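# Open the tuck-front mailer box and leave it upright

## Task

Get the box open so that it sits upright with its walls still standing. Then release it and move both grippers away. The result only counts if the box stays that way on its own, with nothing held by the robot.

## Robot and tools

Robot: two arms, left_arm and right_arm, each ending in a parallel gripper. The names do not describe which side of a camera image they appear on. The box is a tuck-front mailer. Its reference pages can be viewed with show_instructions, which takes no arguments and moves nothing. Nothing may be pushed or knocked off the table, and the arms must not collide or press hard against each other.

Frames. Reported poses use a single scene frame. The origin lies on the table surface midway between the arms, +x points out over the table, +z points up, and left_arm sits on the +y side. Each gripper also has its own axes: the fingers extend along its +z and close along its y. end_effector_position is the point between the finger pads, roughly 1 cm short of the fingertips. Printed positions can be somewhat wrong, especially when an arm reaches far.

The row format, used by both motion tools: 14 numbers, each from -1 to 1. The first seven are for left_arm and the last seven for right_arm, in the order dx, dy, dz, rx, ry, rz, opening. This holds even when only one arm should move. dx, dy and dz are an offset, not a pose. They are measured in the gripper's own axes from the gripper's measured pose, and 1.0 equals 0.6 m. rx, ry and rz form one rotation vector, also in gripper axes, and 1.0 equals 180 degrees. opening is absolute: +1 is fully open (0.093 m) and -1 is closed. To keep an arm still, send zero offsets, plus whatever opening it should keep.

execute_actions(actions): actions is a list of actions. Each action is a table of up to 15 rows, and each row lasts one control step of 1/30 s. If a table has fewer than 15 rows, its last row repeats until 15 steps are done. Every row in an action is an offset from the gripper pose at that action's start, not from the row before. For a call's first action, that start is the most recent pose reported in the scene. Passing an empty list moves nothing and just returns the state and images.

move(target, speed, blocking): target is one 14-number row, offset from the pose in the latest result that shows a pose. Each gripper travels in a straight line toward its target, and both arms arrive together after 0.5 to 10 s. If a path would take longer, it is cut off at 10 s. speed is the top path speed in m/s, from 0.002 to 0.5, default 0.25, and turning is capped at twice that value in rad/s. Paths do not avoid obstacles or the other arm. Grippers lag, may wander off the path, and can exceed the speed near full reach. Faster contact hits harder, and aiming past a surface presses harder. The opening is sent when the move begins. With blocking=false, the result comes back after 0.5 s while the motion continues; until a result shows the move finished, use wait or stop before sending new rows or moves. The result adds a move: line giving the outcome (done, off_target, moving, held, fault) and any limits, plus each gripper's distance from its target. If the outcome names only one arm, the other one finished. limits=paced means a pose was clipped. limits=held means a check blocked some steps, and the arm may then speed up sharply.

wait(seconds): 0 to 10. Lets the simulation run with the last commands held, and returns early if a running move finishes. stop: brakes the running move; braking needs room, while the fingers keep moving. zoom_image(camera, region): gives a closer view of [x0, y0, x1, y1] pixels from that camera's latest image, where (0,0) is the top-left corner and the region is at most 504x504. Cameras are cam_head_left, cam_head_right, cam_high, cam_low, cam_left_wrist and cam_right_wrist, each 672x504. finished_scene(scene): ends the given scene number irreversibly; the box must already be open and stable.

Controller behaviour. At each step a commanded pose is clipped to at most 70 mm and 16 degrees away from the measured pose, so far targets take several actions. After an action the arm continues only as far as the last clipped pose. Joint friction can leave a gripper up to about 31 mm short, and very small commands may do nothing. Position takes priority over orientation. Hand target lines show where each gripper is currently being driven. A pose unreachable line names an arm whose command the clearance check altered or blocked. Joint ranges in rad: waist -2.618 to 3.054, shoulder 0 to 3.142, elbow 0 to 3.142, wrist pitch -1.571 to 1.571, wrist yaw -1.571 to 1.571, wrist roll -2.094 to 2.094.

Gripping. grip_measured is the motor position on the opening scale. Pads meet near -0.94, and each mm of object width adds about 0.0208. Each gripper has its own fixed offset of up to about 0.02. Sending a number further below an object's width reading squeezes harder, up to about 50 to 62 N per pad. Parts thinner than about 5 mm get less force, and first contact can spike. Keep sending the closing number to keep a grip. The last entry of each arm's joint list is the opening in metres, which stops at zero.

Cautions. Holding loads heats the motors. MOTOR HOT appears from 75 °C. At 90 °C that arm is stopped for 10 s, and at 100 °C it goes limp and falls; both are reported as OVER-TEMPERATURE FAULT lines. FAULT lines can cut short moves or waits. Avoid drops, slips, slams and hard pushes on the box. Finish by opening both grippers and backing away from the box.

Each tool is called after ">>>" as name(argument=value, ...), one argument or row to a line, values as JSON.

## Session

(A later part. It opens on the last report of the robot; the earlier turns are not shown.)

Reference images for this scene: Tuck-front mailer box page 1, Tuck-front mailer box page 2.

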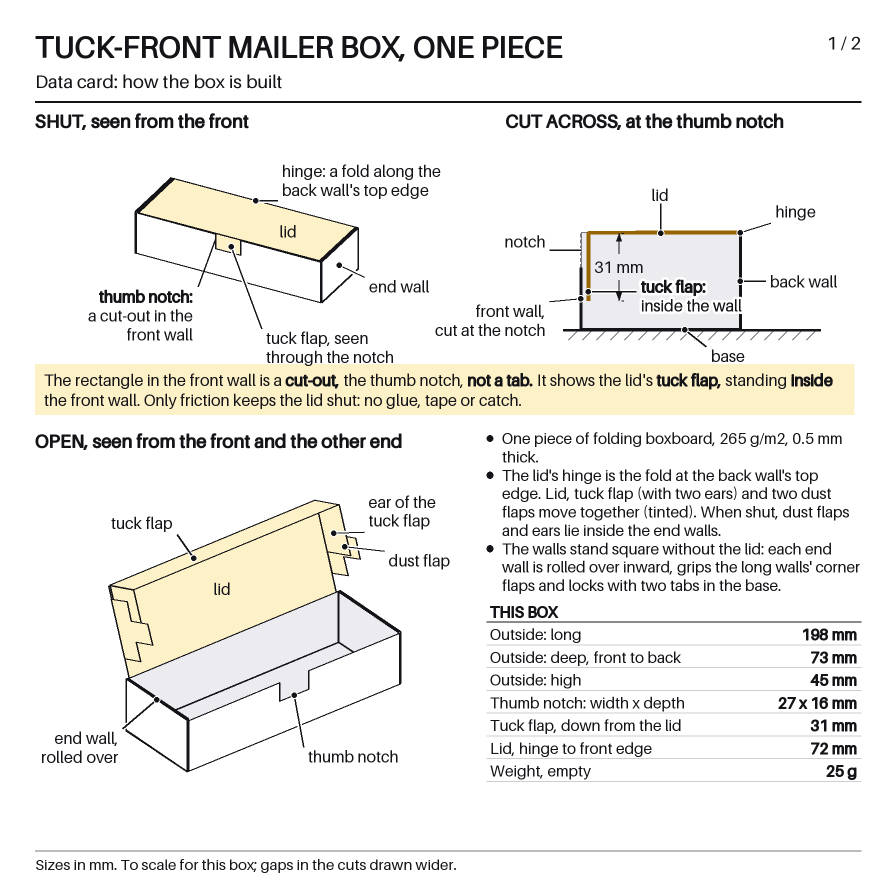

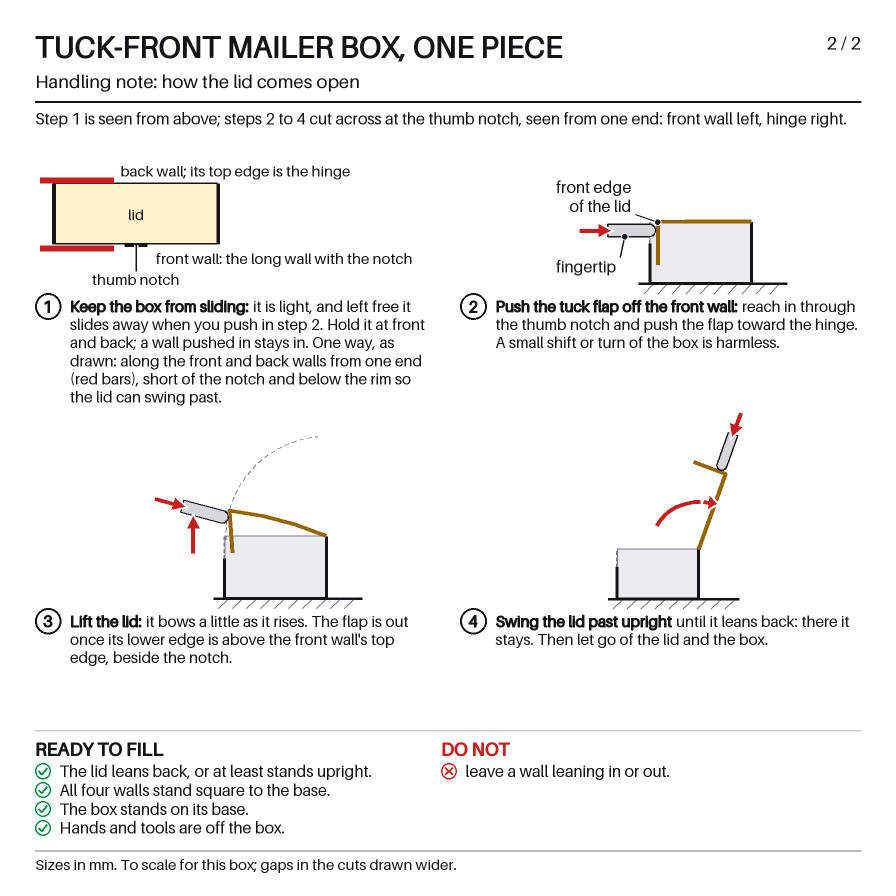

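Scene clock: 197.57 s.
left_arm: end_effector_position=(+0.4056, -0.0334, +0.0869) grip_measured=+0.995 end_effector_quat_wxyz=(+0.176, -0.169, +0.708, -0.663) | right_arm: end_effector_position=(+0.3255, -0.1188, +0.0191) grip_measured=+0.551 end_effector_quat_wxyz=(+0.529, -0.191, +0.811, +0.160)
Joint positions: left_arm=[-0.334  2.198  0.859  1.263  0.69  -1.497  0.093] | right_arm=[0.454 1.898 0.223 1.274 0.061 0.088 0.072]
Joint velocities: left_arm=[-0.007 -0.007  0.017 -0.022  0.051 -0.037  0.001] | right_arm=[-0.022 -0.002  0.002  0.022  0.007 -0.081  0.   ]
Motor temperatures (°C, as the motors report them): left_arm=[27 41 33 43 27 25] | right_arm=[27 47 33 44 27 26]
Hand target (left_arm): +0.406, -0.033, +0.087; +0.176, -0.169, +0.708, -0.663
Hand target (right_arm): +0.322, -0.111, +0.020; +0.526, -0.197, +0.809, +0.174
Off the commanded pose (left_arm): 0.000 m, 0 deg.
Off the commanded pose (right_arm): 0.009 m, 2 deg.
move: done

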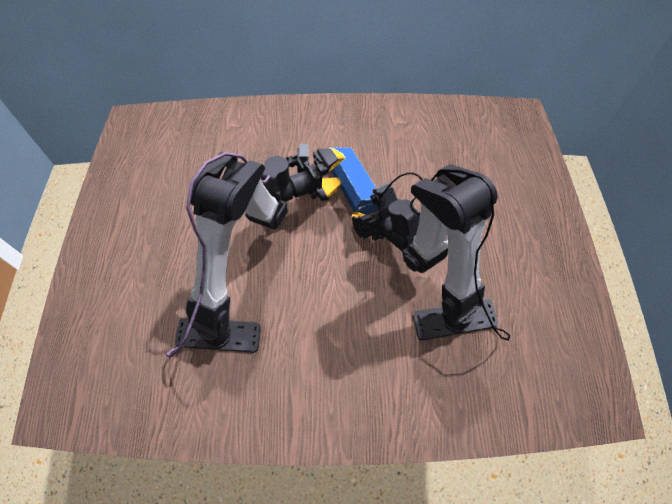

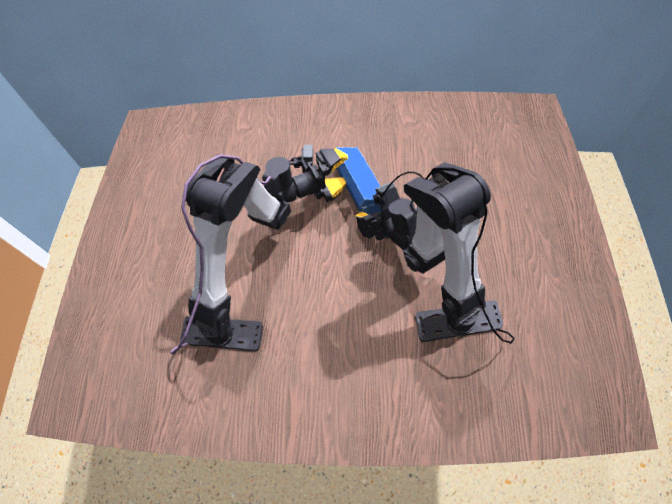

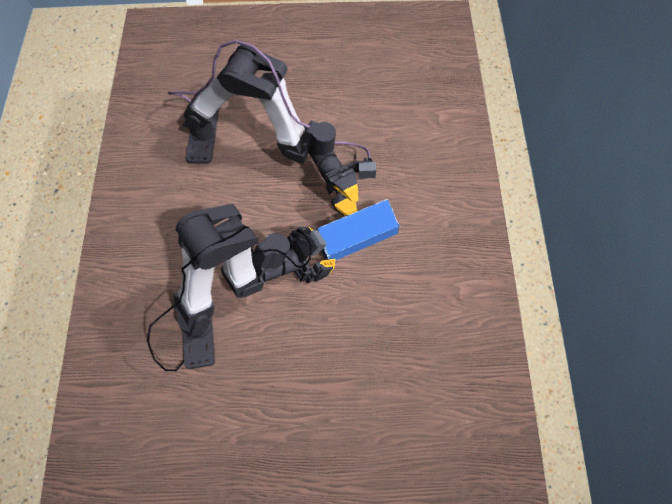

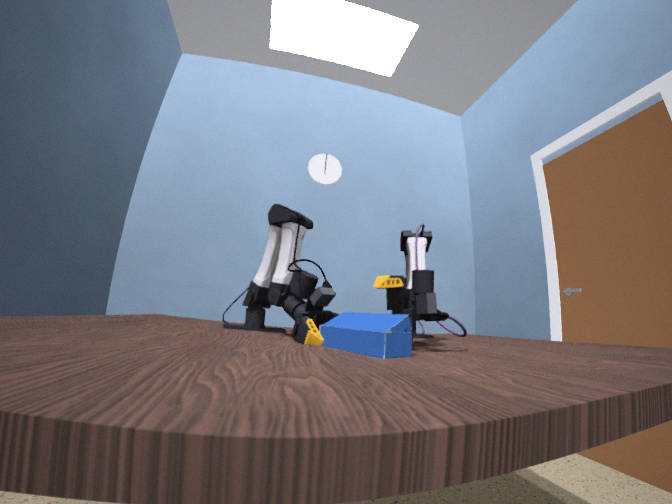

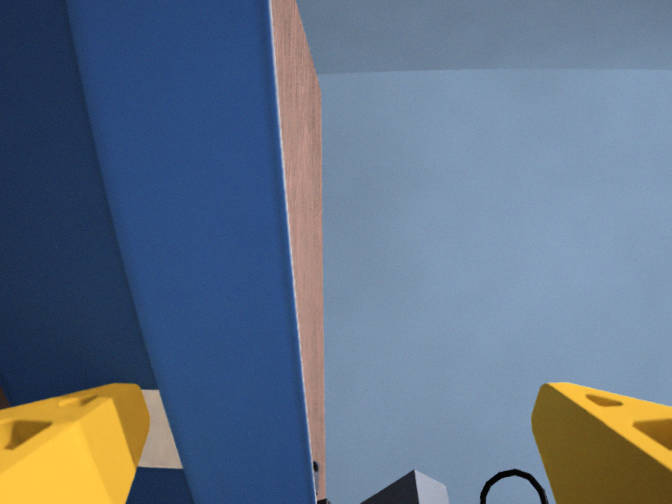

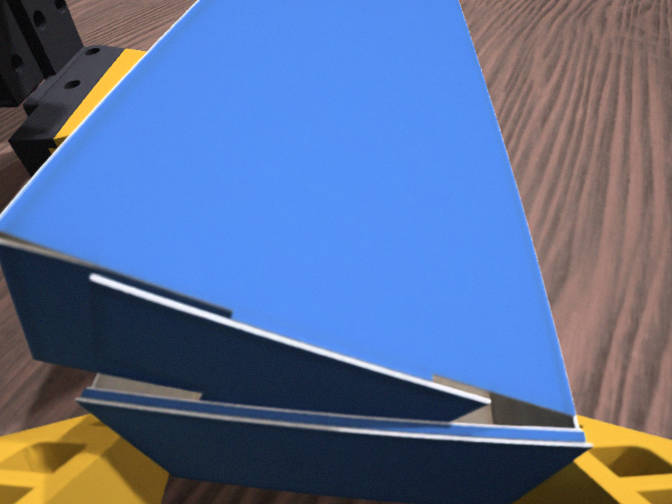

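>>> move(
  target=[0.02,0,0.025,0,0,0,0.93, 0,0,0,0,0,0,0.545],
  speed=0.01,
)

Scene clock: 202.37 s.
left_arm: end_effector_position=(+0.4004, -0.0463, +0.0866) grip_measured=+0.932 end_effector_quat_wxyz=(+0.178, -0.170, +0.708, -0.662) | right_arm: end_effector_position=(+0.3262, -0.1200, +0.0192) grip_measured=+0.551 end_effector_quat_wxyz=(+0.530, -0.189, +0.812, +0.156)
Joint positions: left_arm=[-0.374  2.198  0.859  1.263  0.647 -1.497  0.09 ] | right_arm=[0.454 1.898 0.223 1.274 0.07  0.088 0.072]
Joint velocities: left_arm=[-0.007 -0.007 -0.017  0.022 -0.037  0.037 -0.   ] | right_arm=[-0.027 -0.012  0.007 -0.022 -0.051 -0.007 -0.   ]
Motor temperatures (°C, as the motors report them): left_arm=[27 41 33 43 27 25] | right_arm=[27 47 33 44 27 26]
Hand target (left_arm): +0.402, -0.052, +0.086; +0.176, -0.169, +0.708, -0.663
Hand target (right_arm): +0.326, -0.119, +0.019; +0.529, -0.191, +0.811, +0.159
Off the commanded pose (left_arm): 0.006 m, 0 deg.
Off the commanded pose (right_arm): 0.001 m, 0 deg.
move: done

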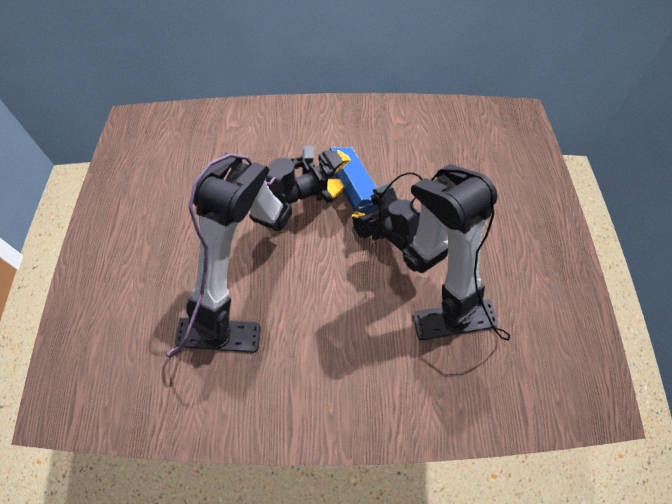

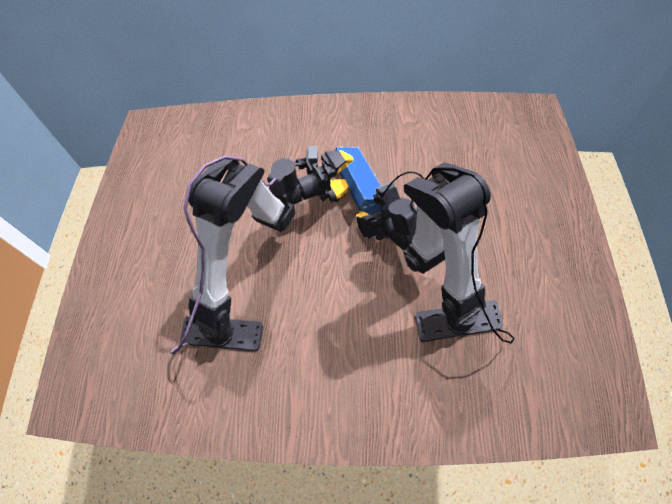

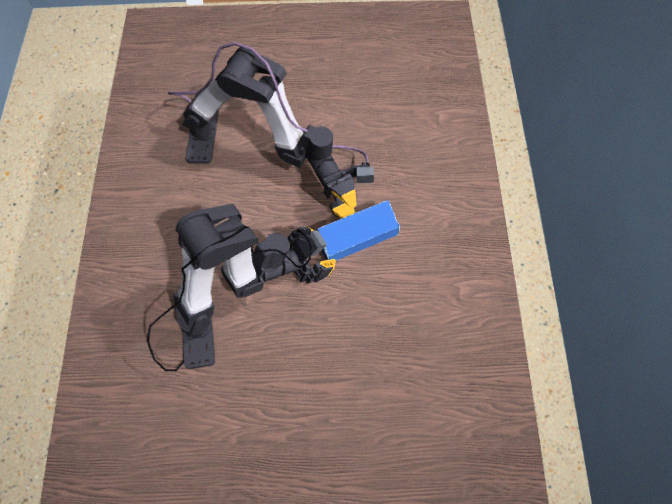

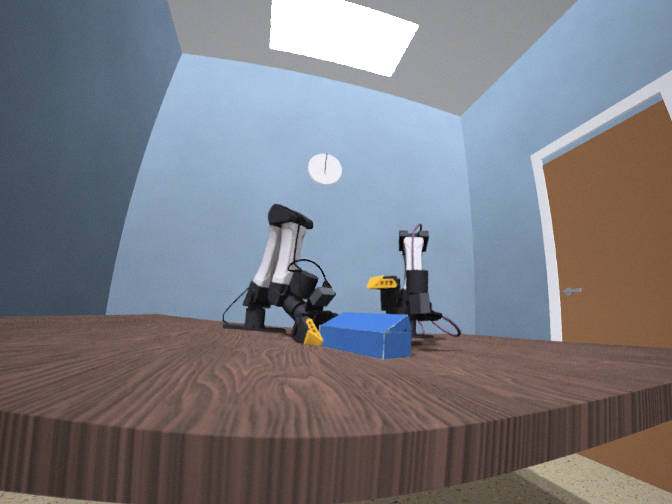

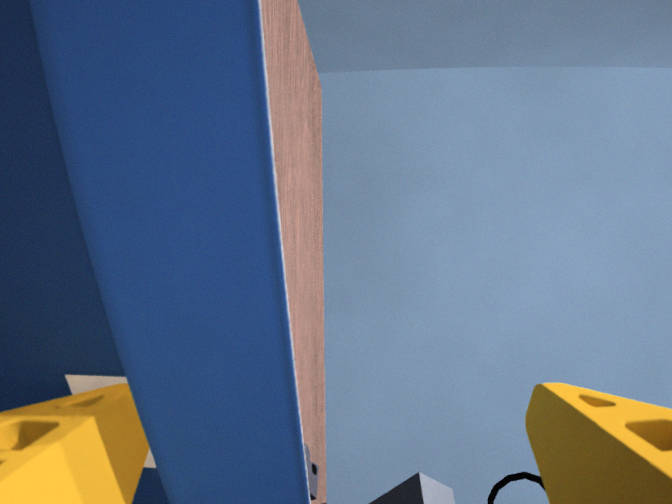

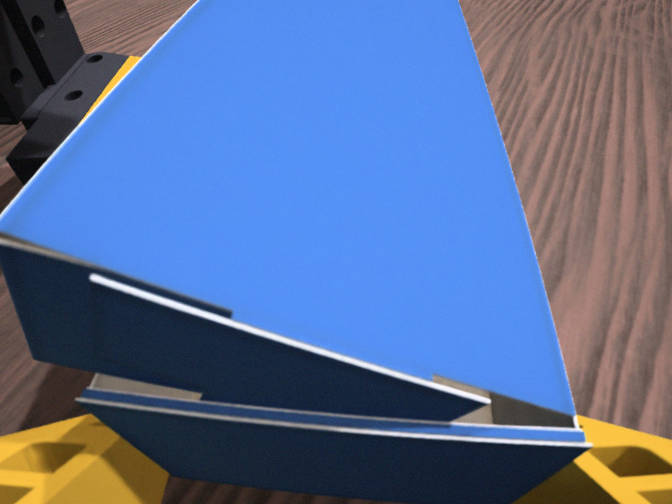

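Under the flap. Raise, then up-and-in.

>>> move(
  target=[0,-0.05,0.01,0.03,0,0,1, 0,0,0,0,0,0,0.545],
  speed=0.015,
)

>>> move(
  target=[0,-0.03,0.05,0,0,0,1, 0,0,0,0,0,0,0.545],
  speed=0.015,
)

Scene clock: 207.97 s.
left_arm: end_effector_position=(+0.4013, -0.0464, +0.1021) grip_measured=+0.995 end_effector_quat_wxyz=(+0.179, -0.172, +0.686, -0.684) | right_arm: end_effector_position=(+0.3263, -0.1201, +0.0192) grip_measured=+0.551 end_effector_quat_wxyz=(+0.530, -0.188, +0.812, +0.156)
Joint positions: left_arm=[-0.374  2.198  0.859  1.338  0.644 -1.56   0.093] | right_arm=[0.454 1.898 0.223 1.274 0.071 0.088 0.072]
Joint velocities: left_arm=[-0.007 -0.002 -0.002  0.051 -0.037 -0.037  0.   ] | right_arm=[ 0.017 -0.007 -0.022 -0.022 -0.037 -0.051 -0.   ]
Motor temperatures (°C, as the motors report them): left_arm=[27 41 33 44 27 25] | right_arm=[27 47 33 44 27 26]
Hand target (left_arm): +0.403, -0.053, +0.116; +0.185, -0.161, +0.676, -0.695
Hand target (right_arm): +0.326, -0.120, +0.019; +0.530, -0.189, +0.812, +0.156
Off the commanded pose (left_arm): 0.016 m, 2 deg.
Off the commanded pose (right_arm): 0.000 m, 0 deg.
move: off_target (left_arm)

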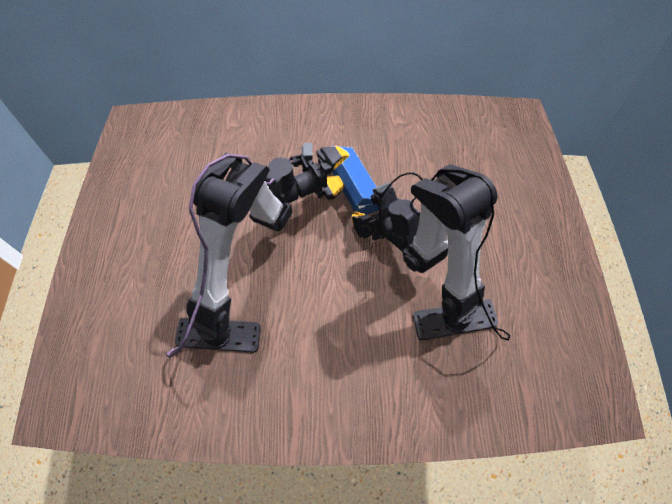

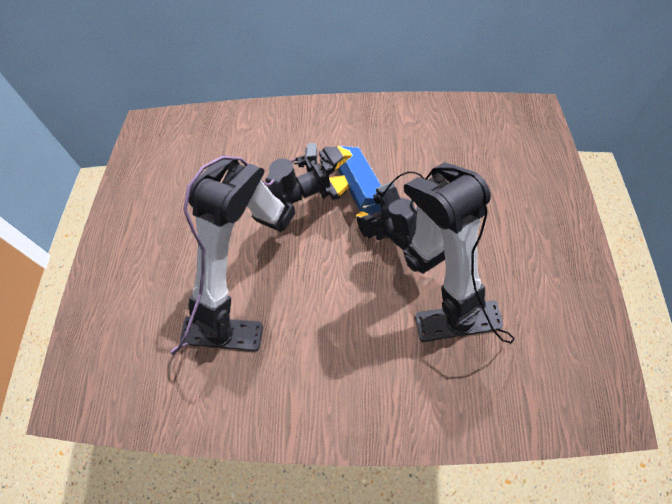

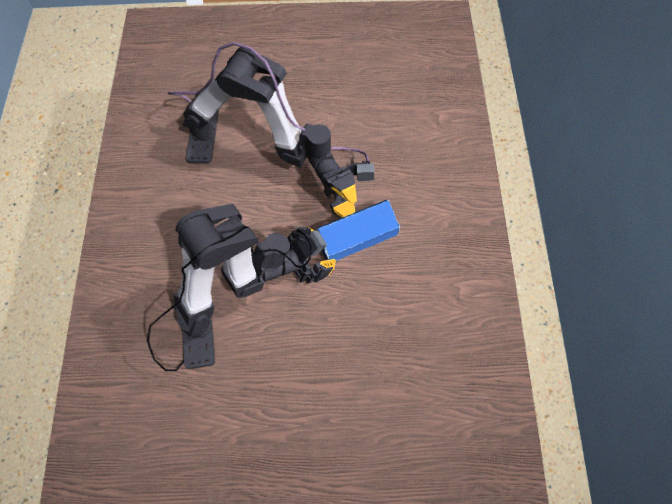

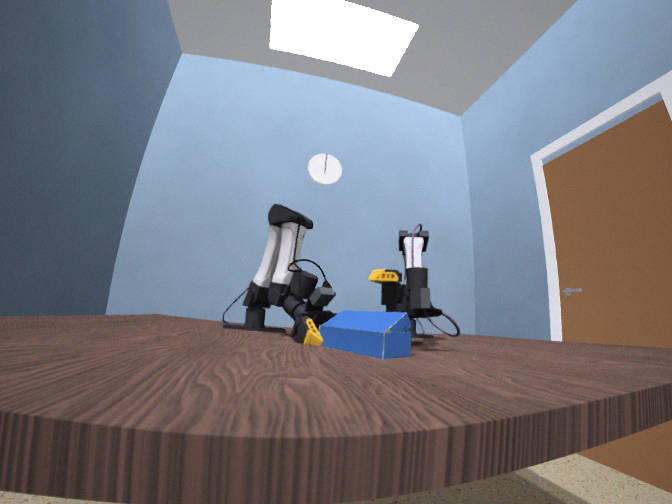

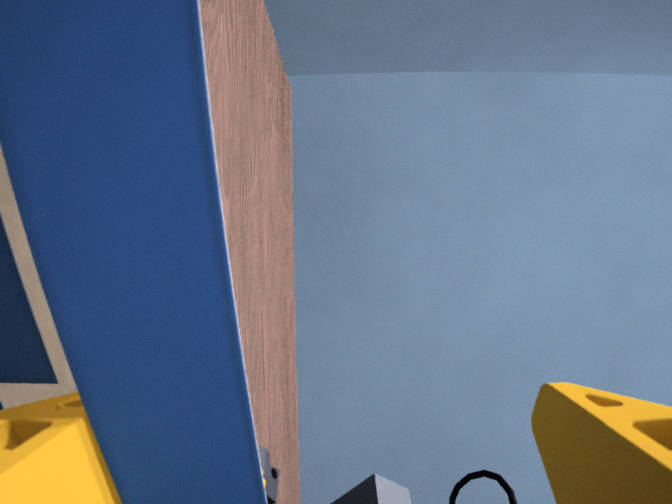

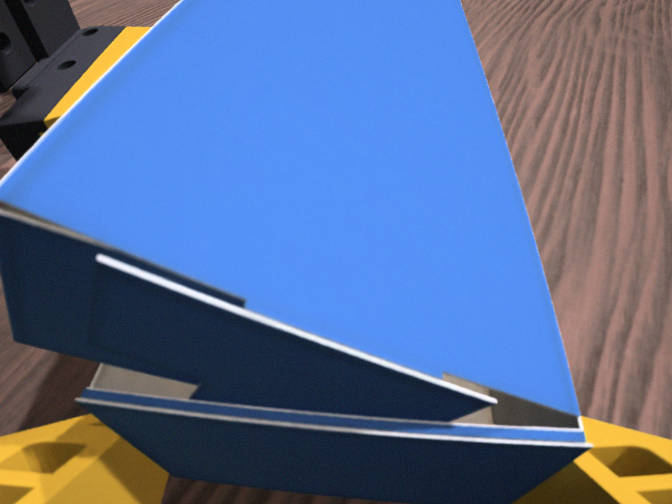

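Scene clock: 210.53 s.
left_arm: end_effector_position=(+0.4142, -0.0606, +0.1005) grip_measured=+0.995 end_effector_quat_wxyz=(+0.172, -0.192, +0.696, -0.670) | right_arm: end_effector_position=(+0.3294, -0.1258, +0.0192) grip_measured=+0.551 end_effector_quat_wxyz=(+0.535, -0.177, +0.814, +0.141)
Joint positions: left_arm=[-0.401  2.198  0.932  1.215  0.598 -1.56   0.093] | right_arm=[0.454 1.898 0.223 1.274 0.109 0.09  0.072]
Joint velocities: left_arm=[-0.002  0.002  0.012 -0.022  0.007  0.051 -0.   ] | right_arm=[ 0.012 -0.007 -0.007 -0.007 -0.022 -0.022 -0.001]
Motor temperatures (°C, as the motors report them): left_arm=[27 41 33 44 27 25] | right_arm=[27 47 33 44 27 26]
Hand target (left_arm): +0.414, -0.072, +0.120; +0.179, -0.172, +0.686, -0.684
Hand target (right_arm): +0.326, -0.120, +0.019; +0.530, -0.188, +0.812, +0.156
Off the commanded pose (left_arm): 0.023 m, 3 deg.
Off the commanded pose (right_arm): 0.006 m, 2 deg.
move: off_target (left_arm)

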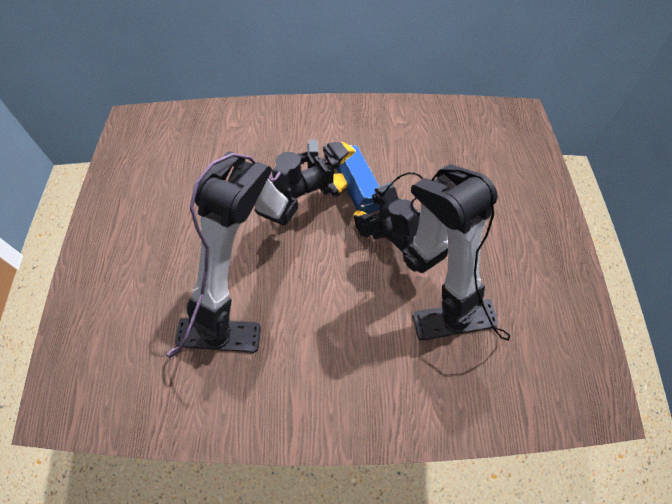

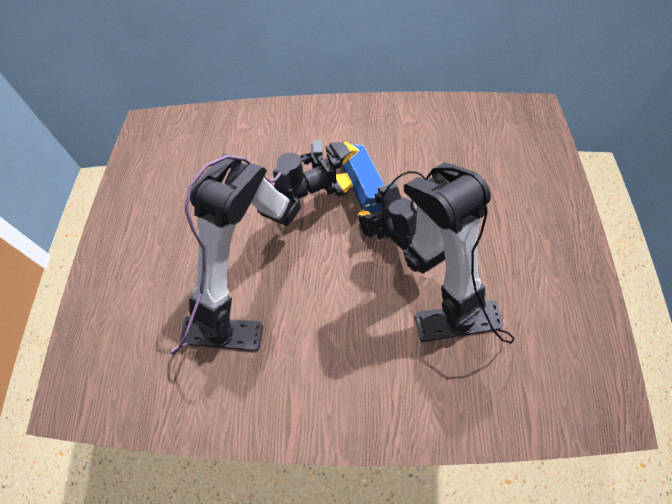

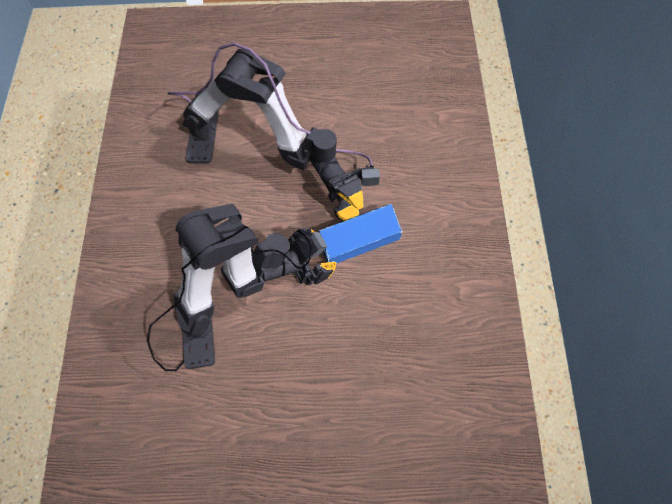

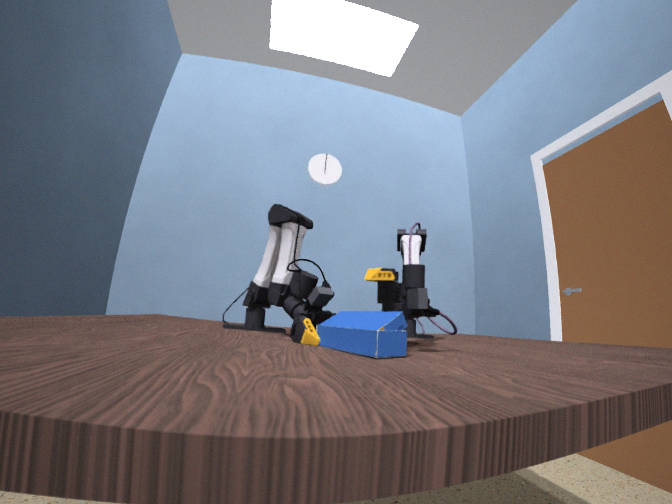

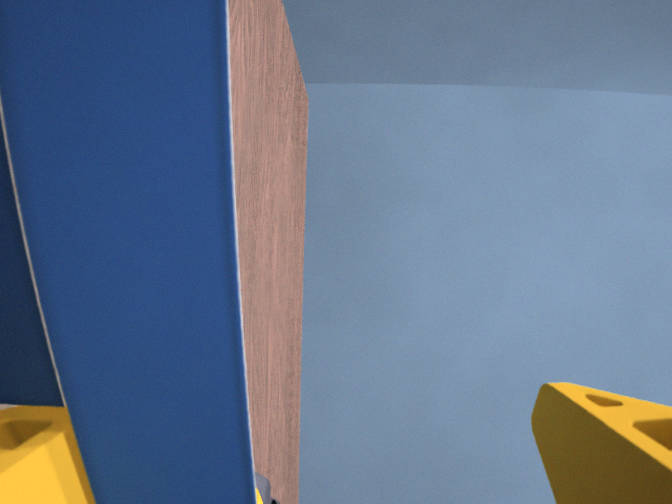

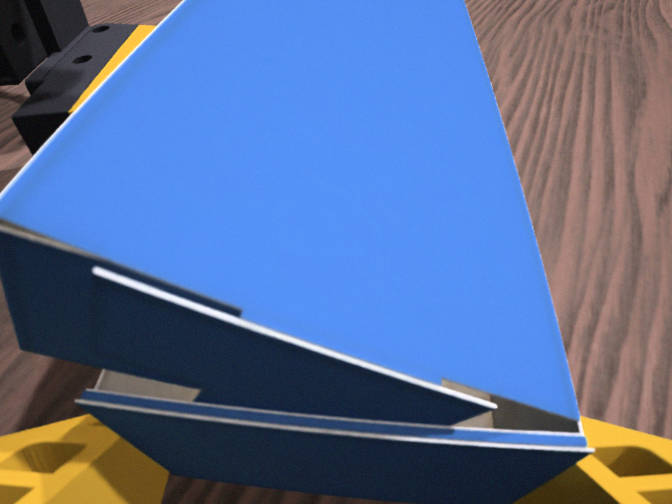

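>>> execute_actions(
  actions=[
    [[0,-0.008,-0.004,0.01,0,0,1,0,0,0,0,0,0,0.545]],
    [[0,-0.008,0,0.01,0,0,1,0,0,0,0,0,0,0.545]],
    [[0,-0.008,0,0.01,0,0,1,0,0,0,0,0,0,0.545]],
    [[0,-0.008,0,0.01,0,0,1,0,0,0,0,0,0,0.545]],
  ],
)

Scene clock: 218.93 s.
left_arm: end_effector_position=(+0.4139, -0.0609, +0.1183) grip_measured=+0.995 end_effector_quat_wxyz=(+0.177, -0.185, +0.673, -0.694) | right_arm: end_effector_position=(+0.3316, -0.1284, +0.0214) grip_measured=+0.551 end_effector_quat_wxyz=(+0.541, -0.171, +0.813, +0.135)
Joint positions: left_arm=[-0.401  2.198  0.932  1.298  0.601 -1.608  0.093] | right_arm=[0.454 1.898 0.223 1.282 0.129 0.09  0.072]
Joint velocities: left_arm=[ 0.007 -0.002 -0.007 -0.066 -0.022 -0.081  0.001] | right_arm=[ 0.017  0.002  0.002  0.037  0.022 -0.022 -0.001]
Motor temperatures (°C, as the motors report them): left_arm=[27 42 34 44 27 25] | right_arm=[27 46 33 44 27 26]
Hand target (left_arm): +0.414, -0.061, +0.118; +0.178, -0.184, +0.668, -0.699
Hand target (right_arm): +0.331, -0.128, +0.021; +0.540, -0.171, +0.813, +0.135
Off the commanded pose (left_arm): 0.000 m, 1 deg.
Off the commanded pose (right_arm): 0.000 m, 0 deg.

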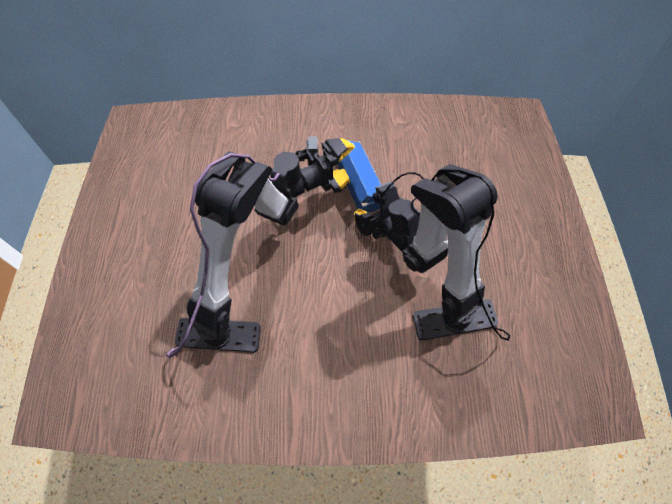

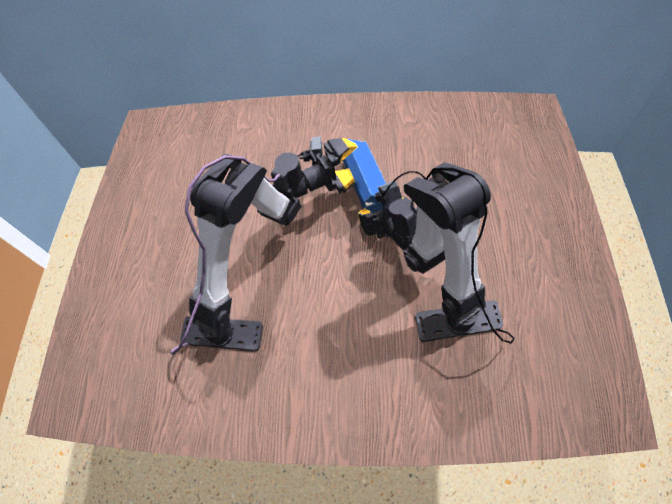

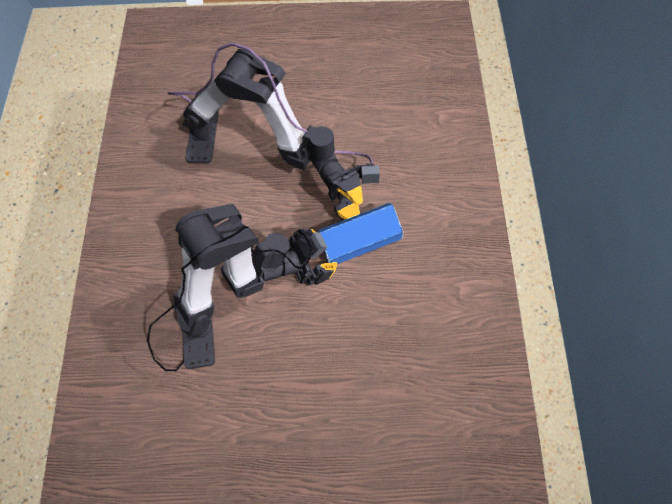

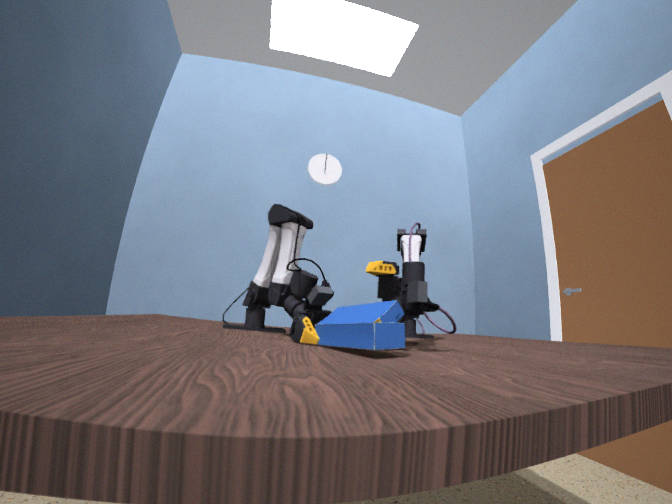

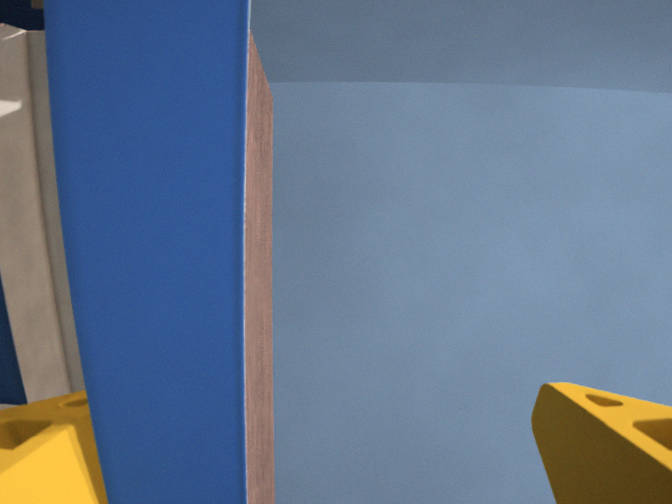

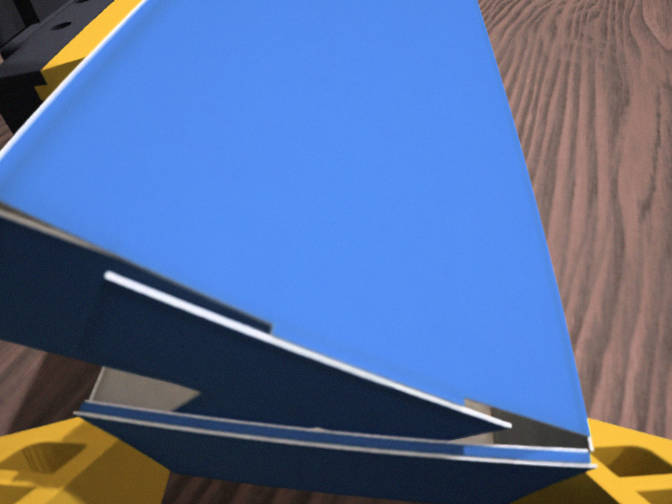

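Lid rising; box slightly lifted at far end. Continue up with some forward.

>>> execute_actions(
  actions=[
    [[0,-0.008,0.008,0.01,0,0,1,0,0,0,0,0,0,0.545]],
    [[0,-0.008,0.01,0.01,0,0,1,0,0,0,0,0,0,0.545]],
    [[0,-0.008,0.012,0.01,0,0,1,0,0,0,0,0,0,0.545]],
    [[0,-0.008,0.012,0.01,0,0,1,0,0,0,0,0,0,0.545]],
  ],
)

Scene clock: 222.57 s.
left_arm: end_effector_position=(+0.4147, -0.0597, +0.1311) grip_measured=+0.995 end_effector_quat_wxyz=(+0.180, -0.187, +0.654, -0.711) | right_arm: end_effector_position=(+0.3316, -0.1284, +0.0214) grip_measured=+0.551 end_effector_quat_wxyz=(+0.541, -0.171, +0.813, +0.135)
Joint positions: left_arm=[-0.401  2.198  0.932  1.358  0.59  -1.652  0.093] | right_arm=[0.454 1.898 0.223 1.282 0.129 0.09  0.072]
Joint velocities: left_arm=[-0.002 -0.002  0.012 -0.081  0.051  0.022 -0.001] | right_arm=[-0.012  0.012 -0.012 -0.007  0.007 -0.037 -0.   ]
Motor temperatures (°C, as the motors report them): left_arm=[27 42 34 44 27 25] | right_arm=[27 46 33 44 27 26]
Hand target (left_arm): +0.417, -0.066, +0.134; +0.182, -0.182, +0.647, -0.718
Hand target (right_arm): +0.332, -0.128, +0.021; +0.541, -0.171, +0.813, +0.135
Off the commanded pose (left_arm): 0.008 m, 1 deg.
Off the commanded pose (right_arm): 0.000 m, 0 deg.

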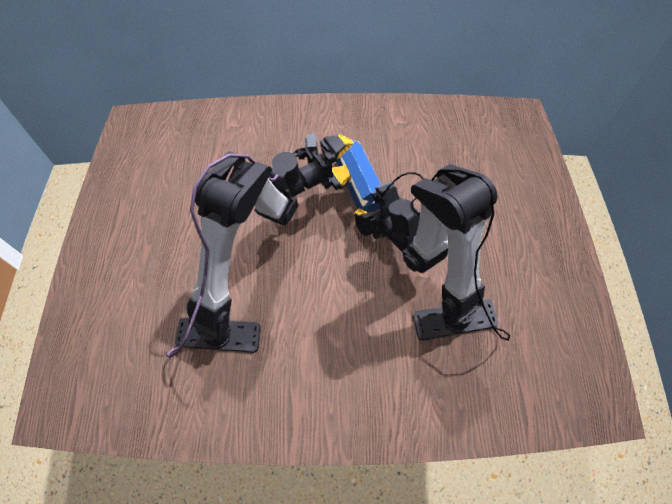

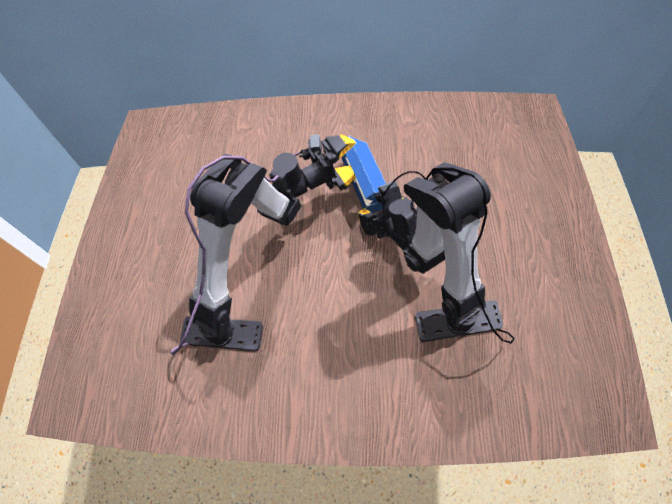

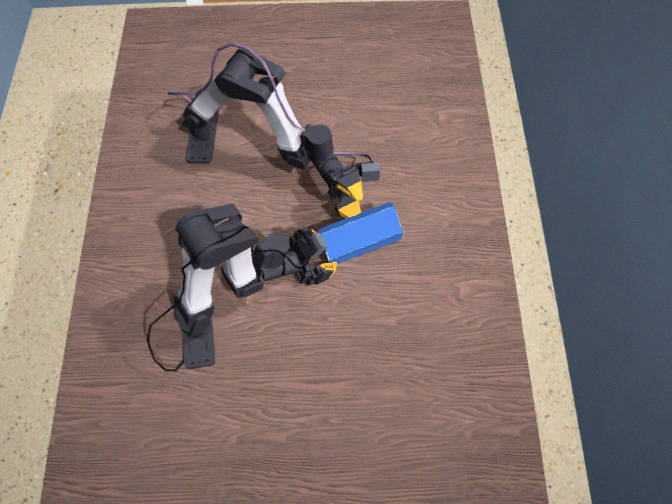

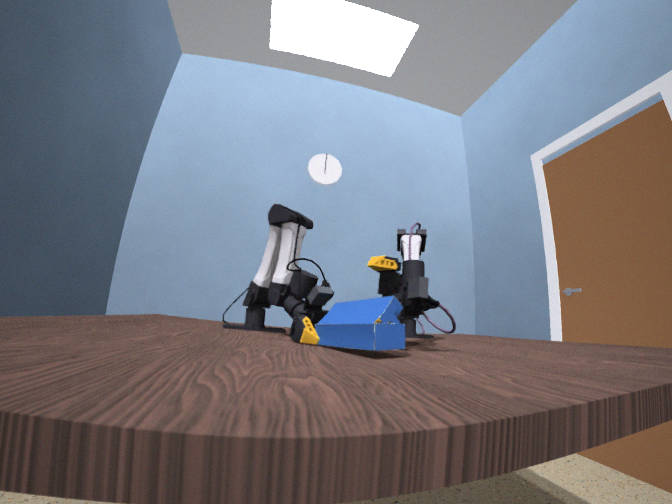

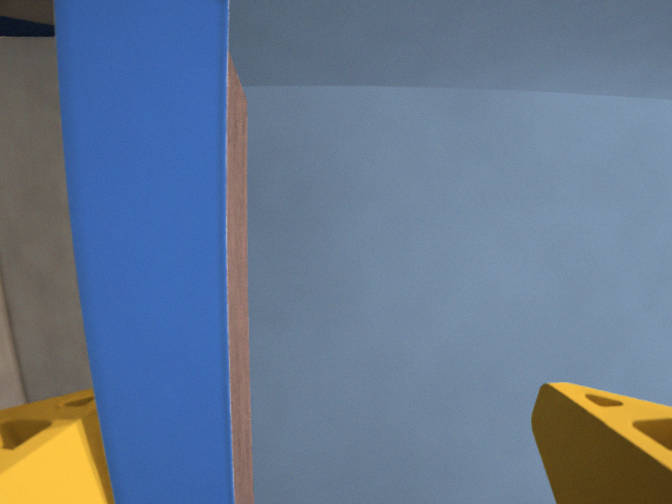

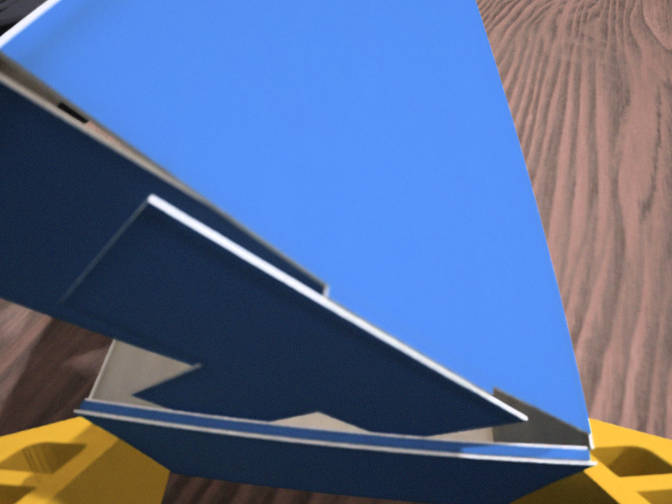

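>>> move(
  target=[0,-0.01,0.07,0,0,0,1,0,0,0,0,0,0,0.545],
  speed=0.015,
)

Scene clock: 226.97 s.
left_arm: end_effector_position=(+0.4327, -0.0878, +0.1428) grip_measured=+0.995 end_effector_quat_wxyz=(+0.179, -0.190, +0.653, -0.711) | right_arm: end_effector_position=(+0.3322, -0.1295, +0.0213) grip_measured=+0.551 end_effector_quat_wxyz=(+0.541, -0.169, +0.813, +0.131)
Joint positions: left_arm=[-0.445  2.223  1.069  1.242  0.544 -1.653  0.093] | right_arm=[0.454 1.898 0.223 1.282 0.137 0.09  0.072]
Joint velocities: left_arm=[-0.017  0.002 -0.012 -0.007 -0.066 -0.037  0.001] | right_arm=[-0.012  0.012  0.012 -0.022 -0.051 -0.022 -0.   ]
Motor temperatures (°C, as the motors report them): left_arm=[27 42 35 44 27 25] | right_arm=[27 46 33 44 27 26]
Hand target (left_arm): +0.435, -0.095, +0.140; +0.180, -0.187, +0.654, -0.711
Hand target (right_arm): +0.332, -0.128, +0.021; +0.541, -0.171, +0.813, +0.134
Off the commanded pose (left_arm): 0.009 m, 0 deg.
Off the commanded pose (right_arm): 0.001 m, 0 deg.
move: done

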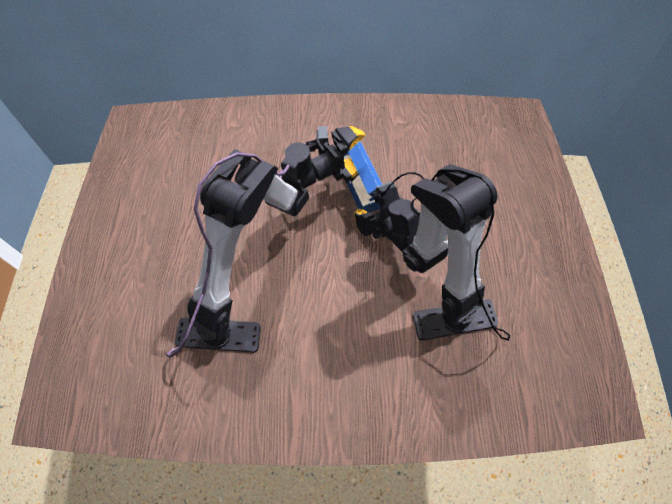

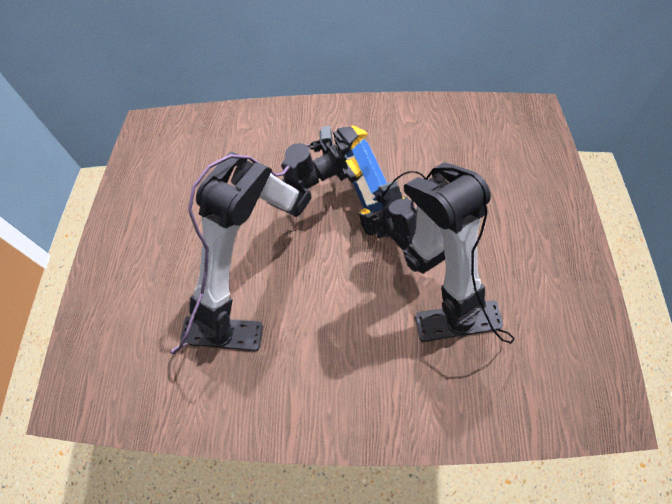

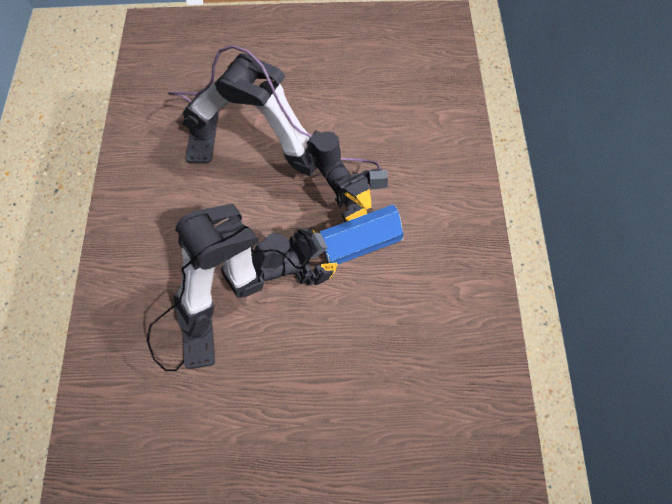

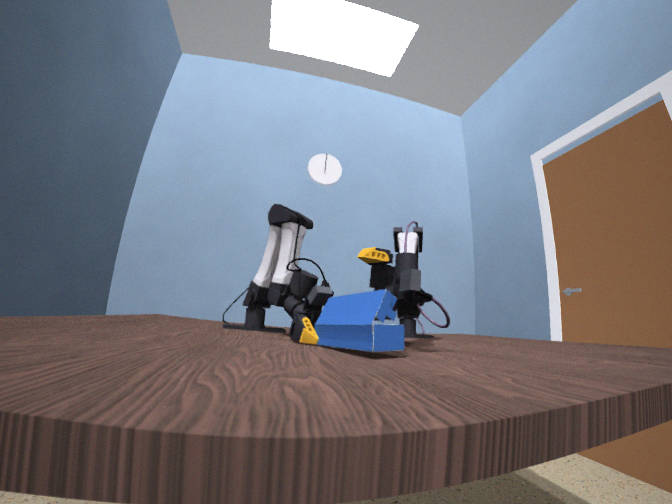

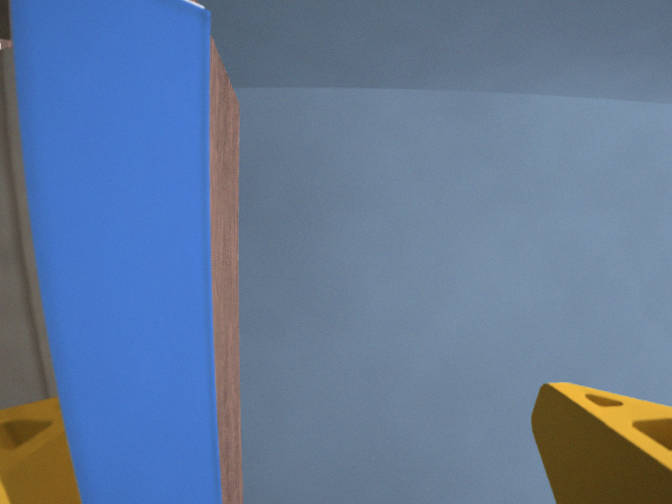

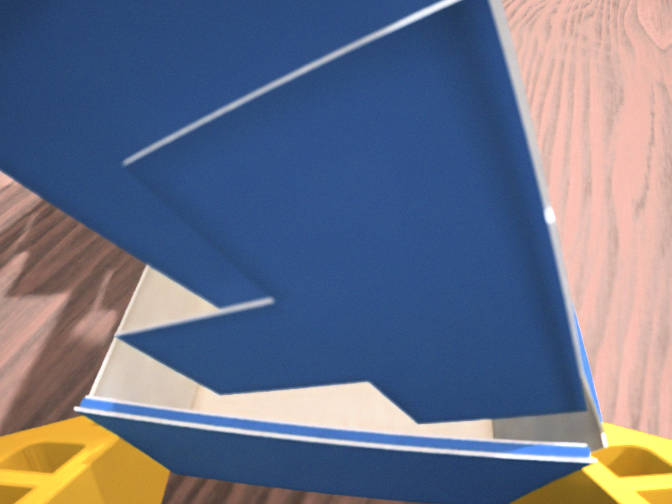

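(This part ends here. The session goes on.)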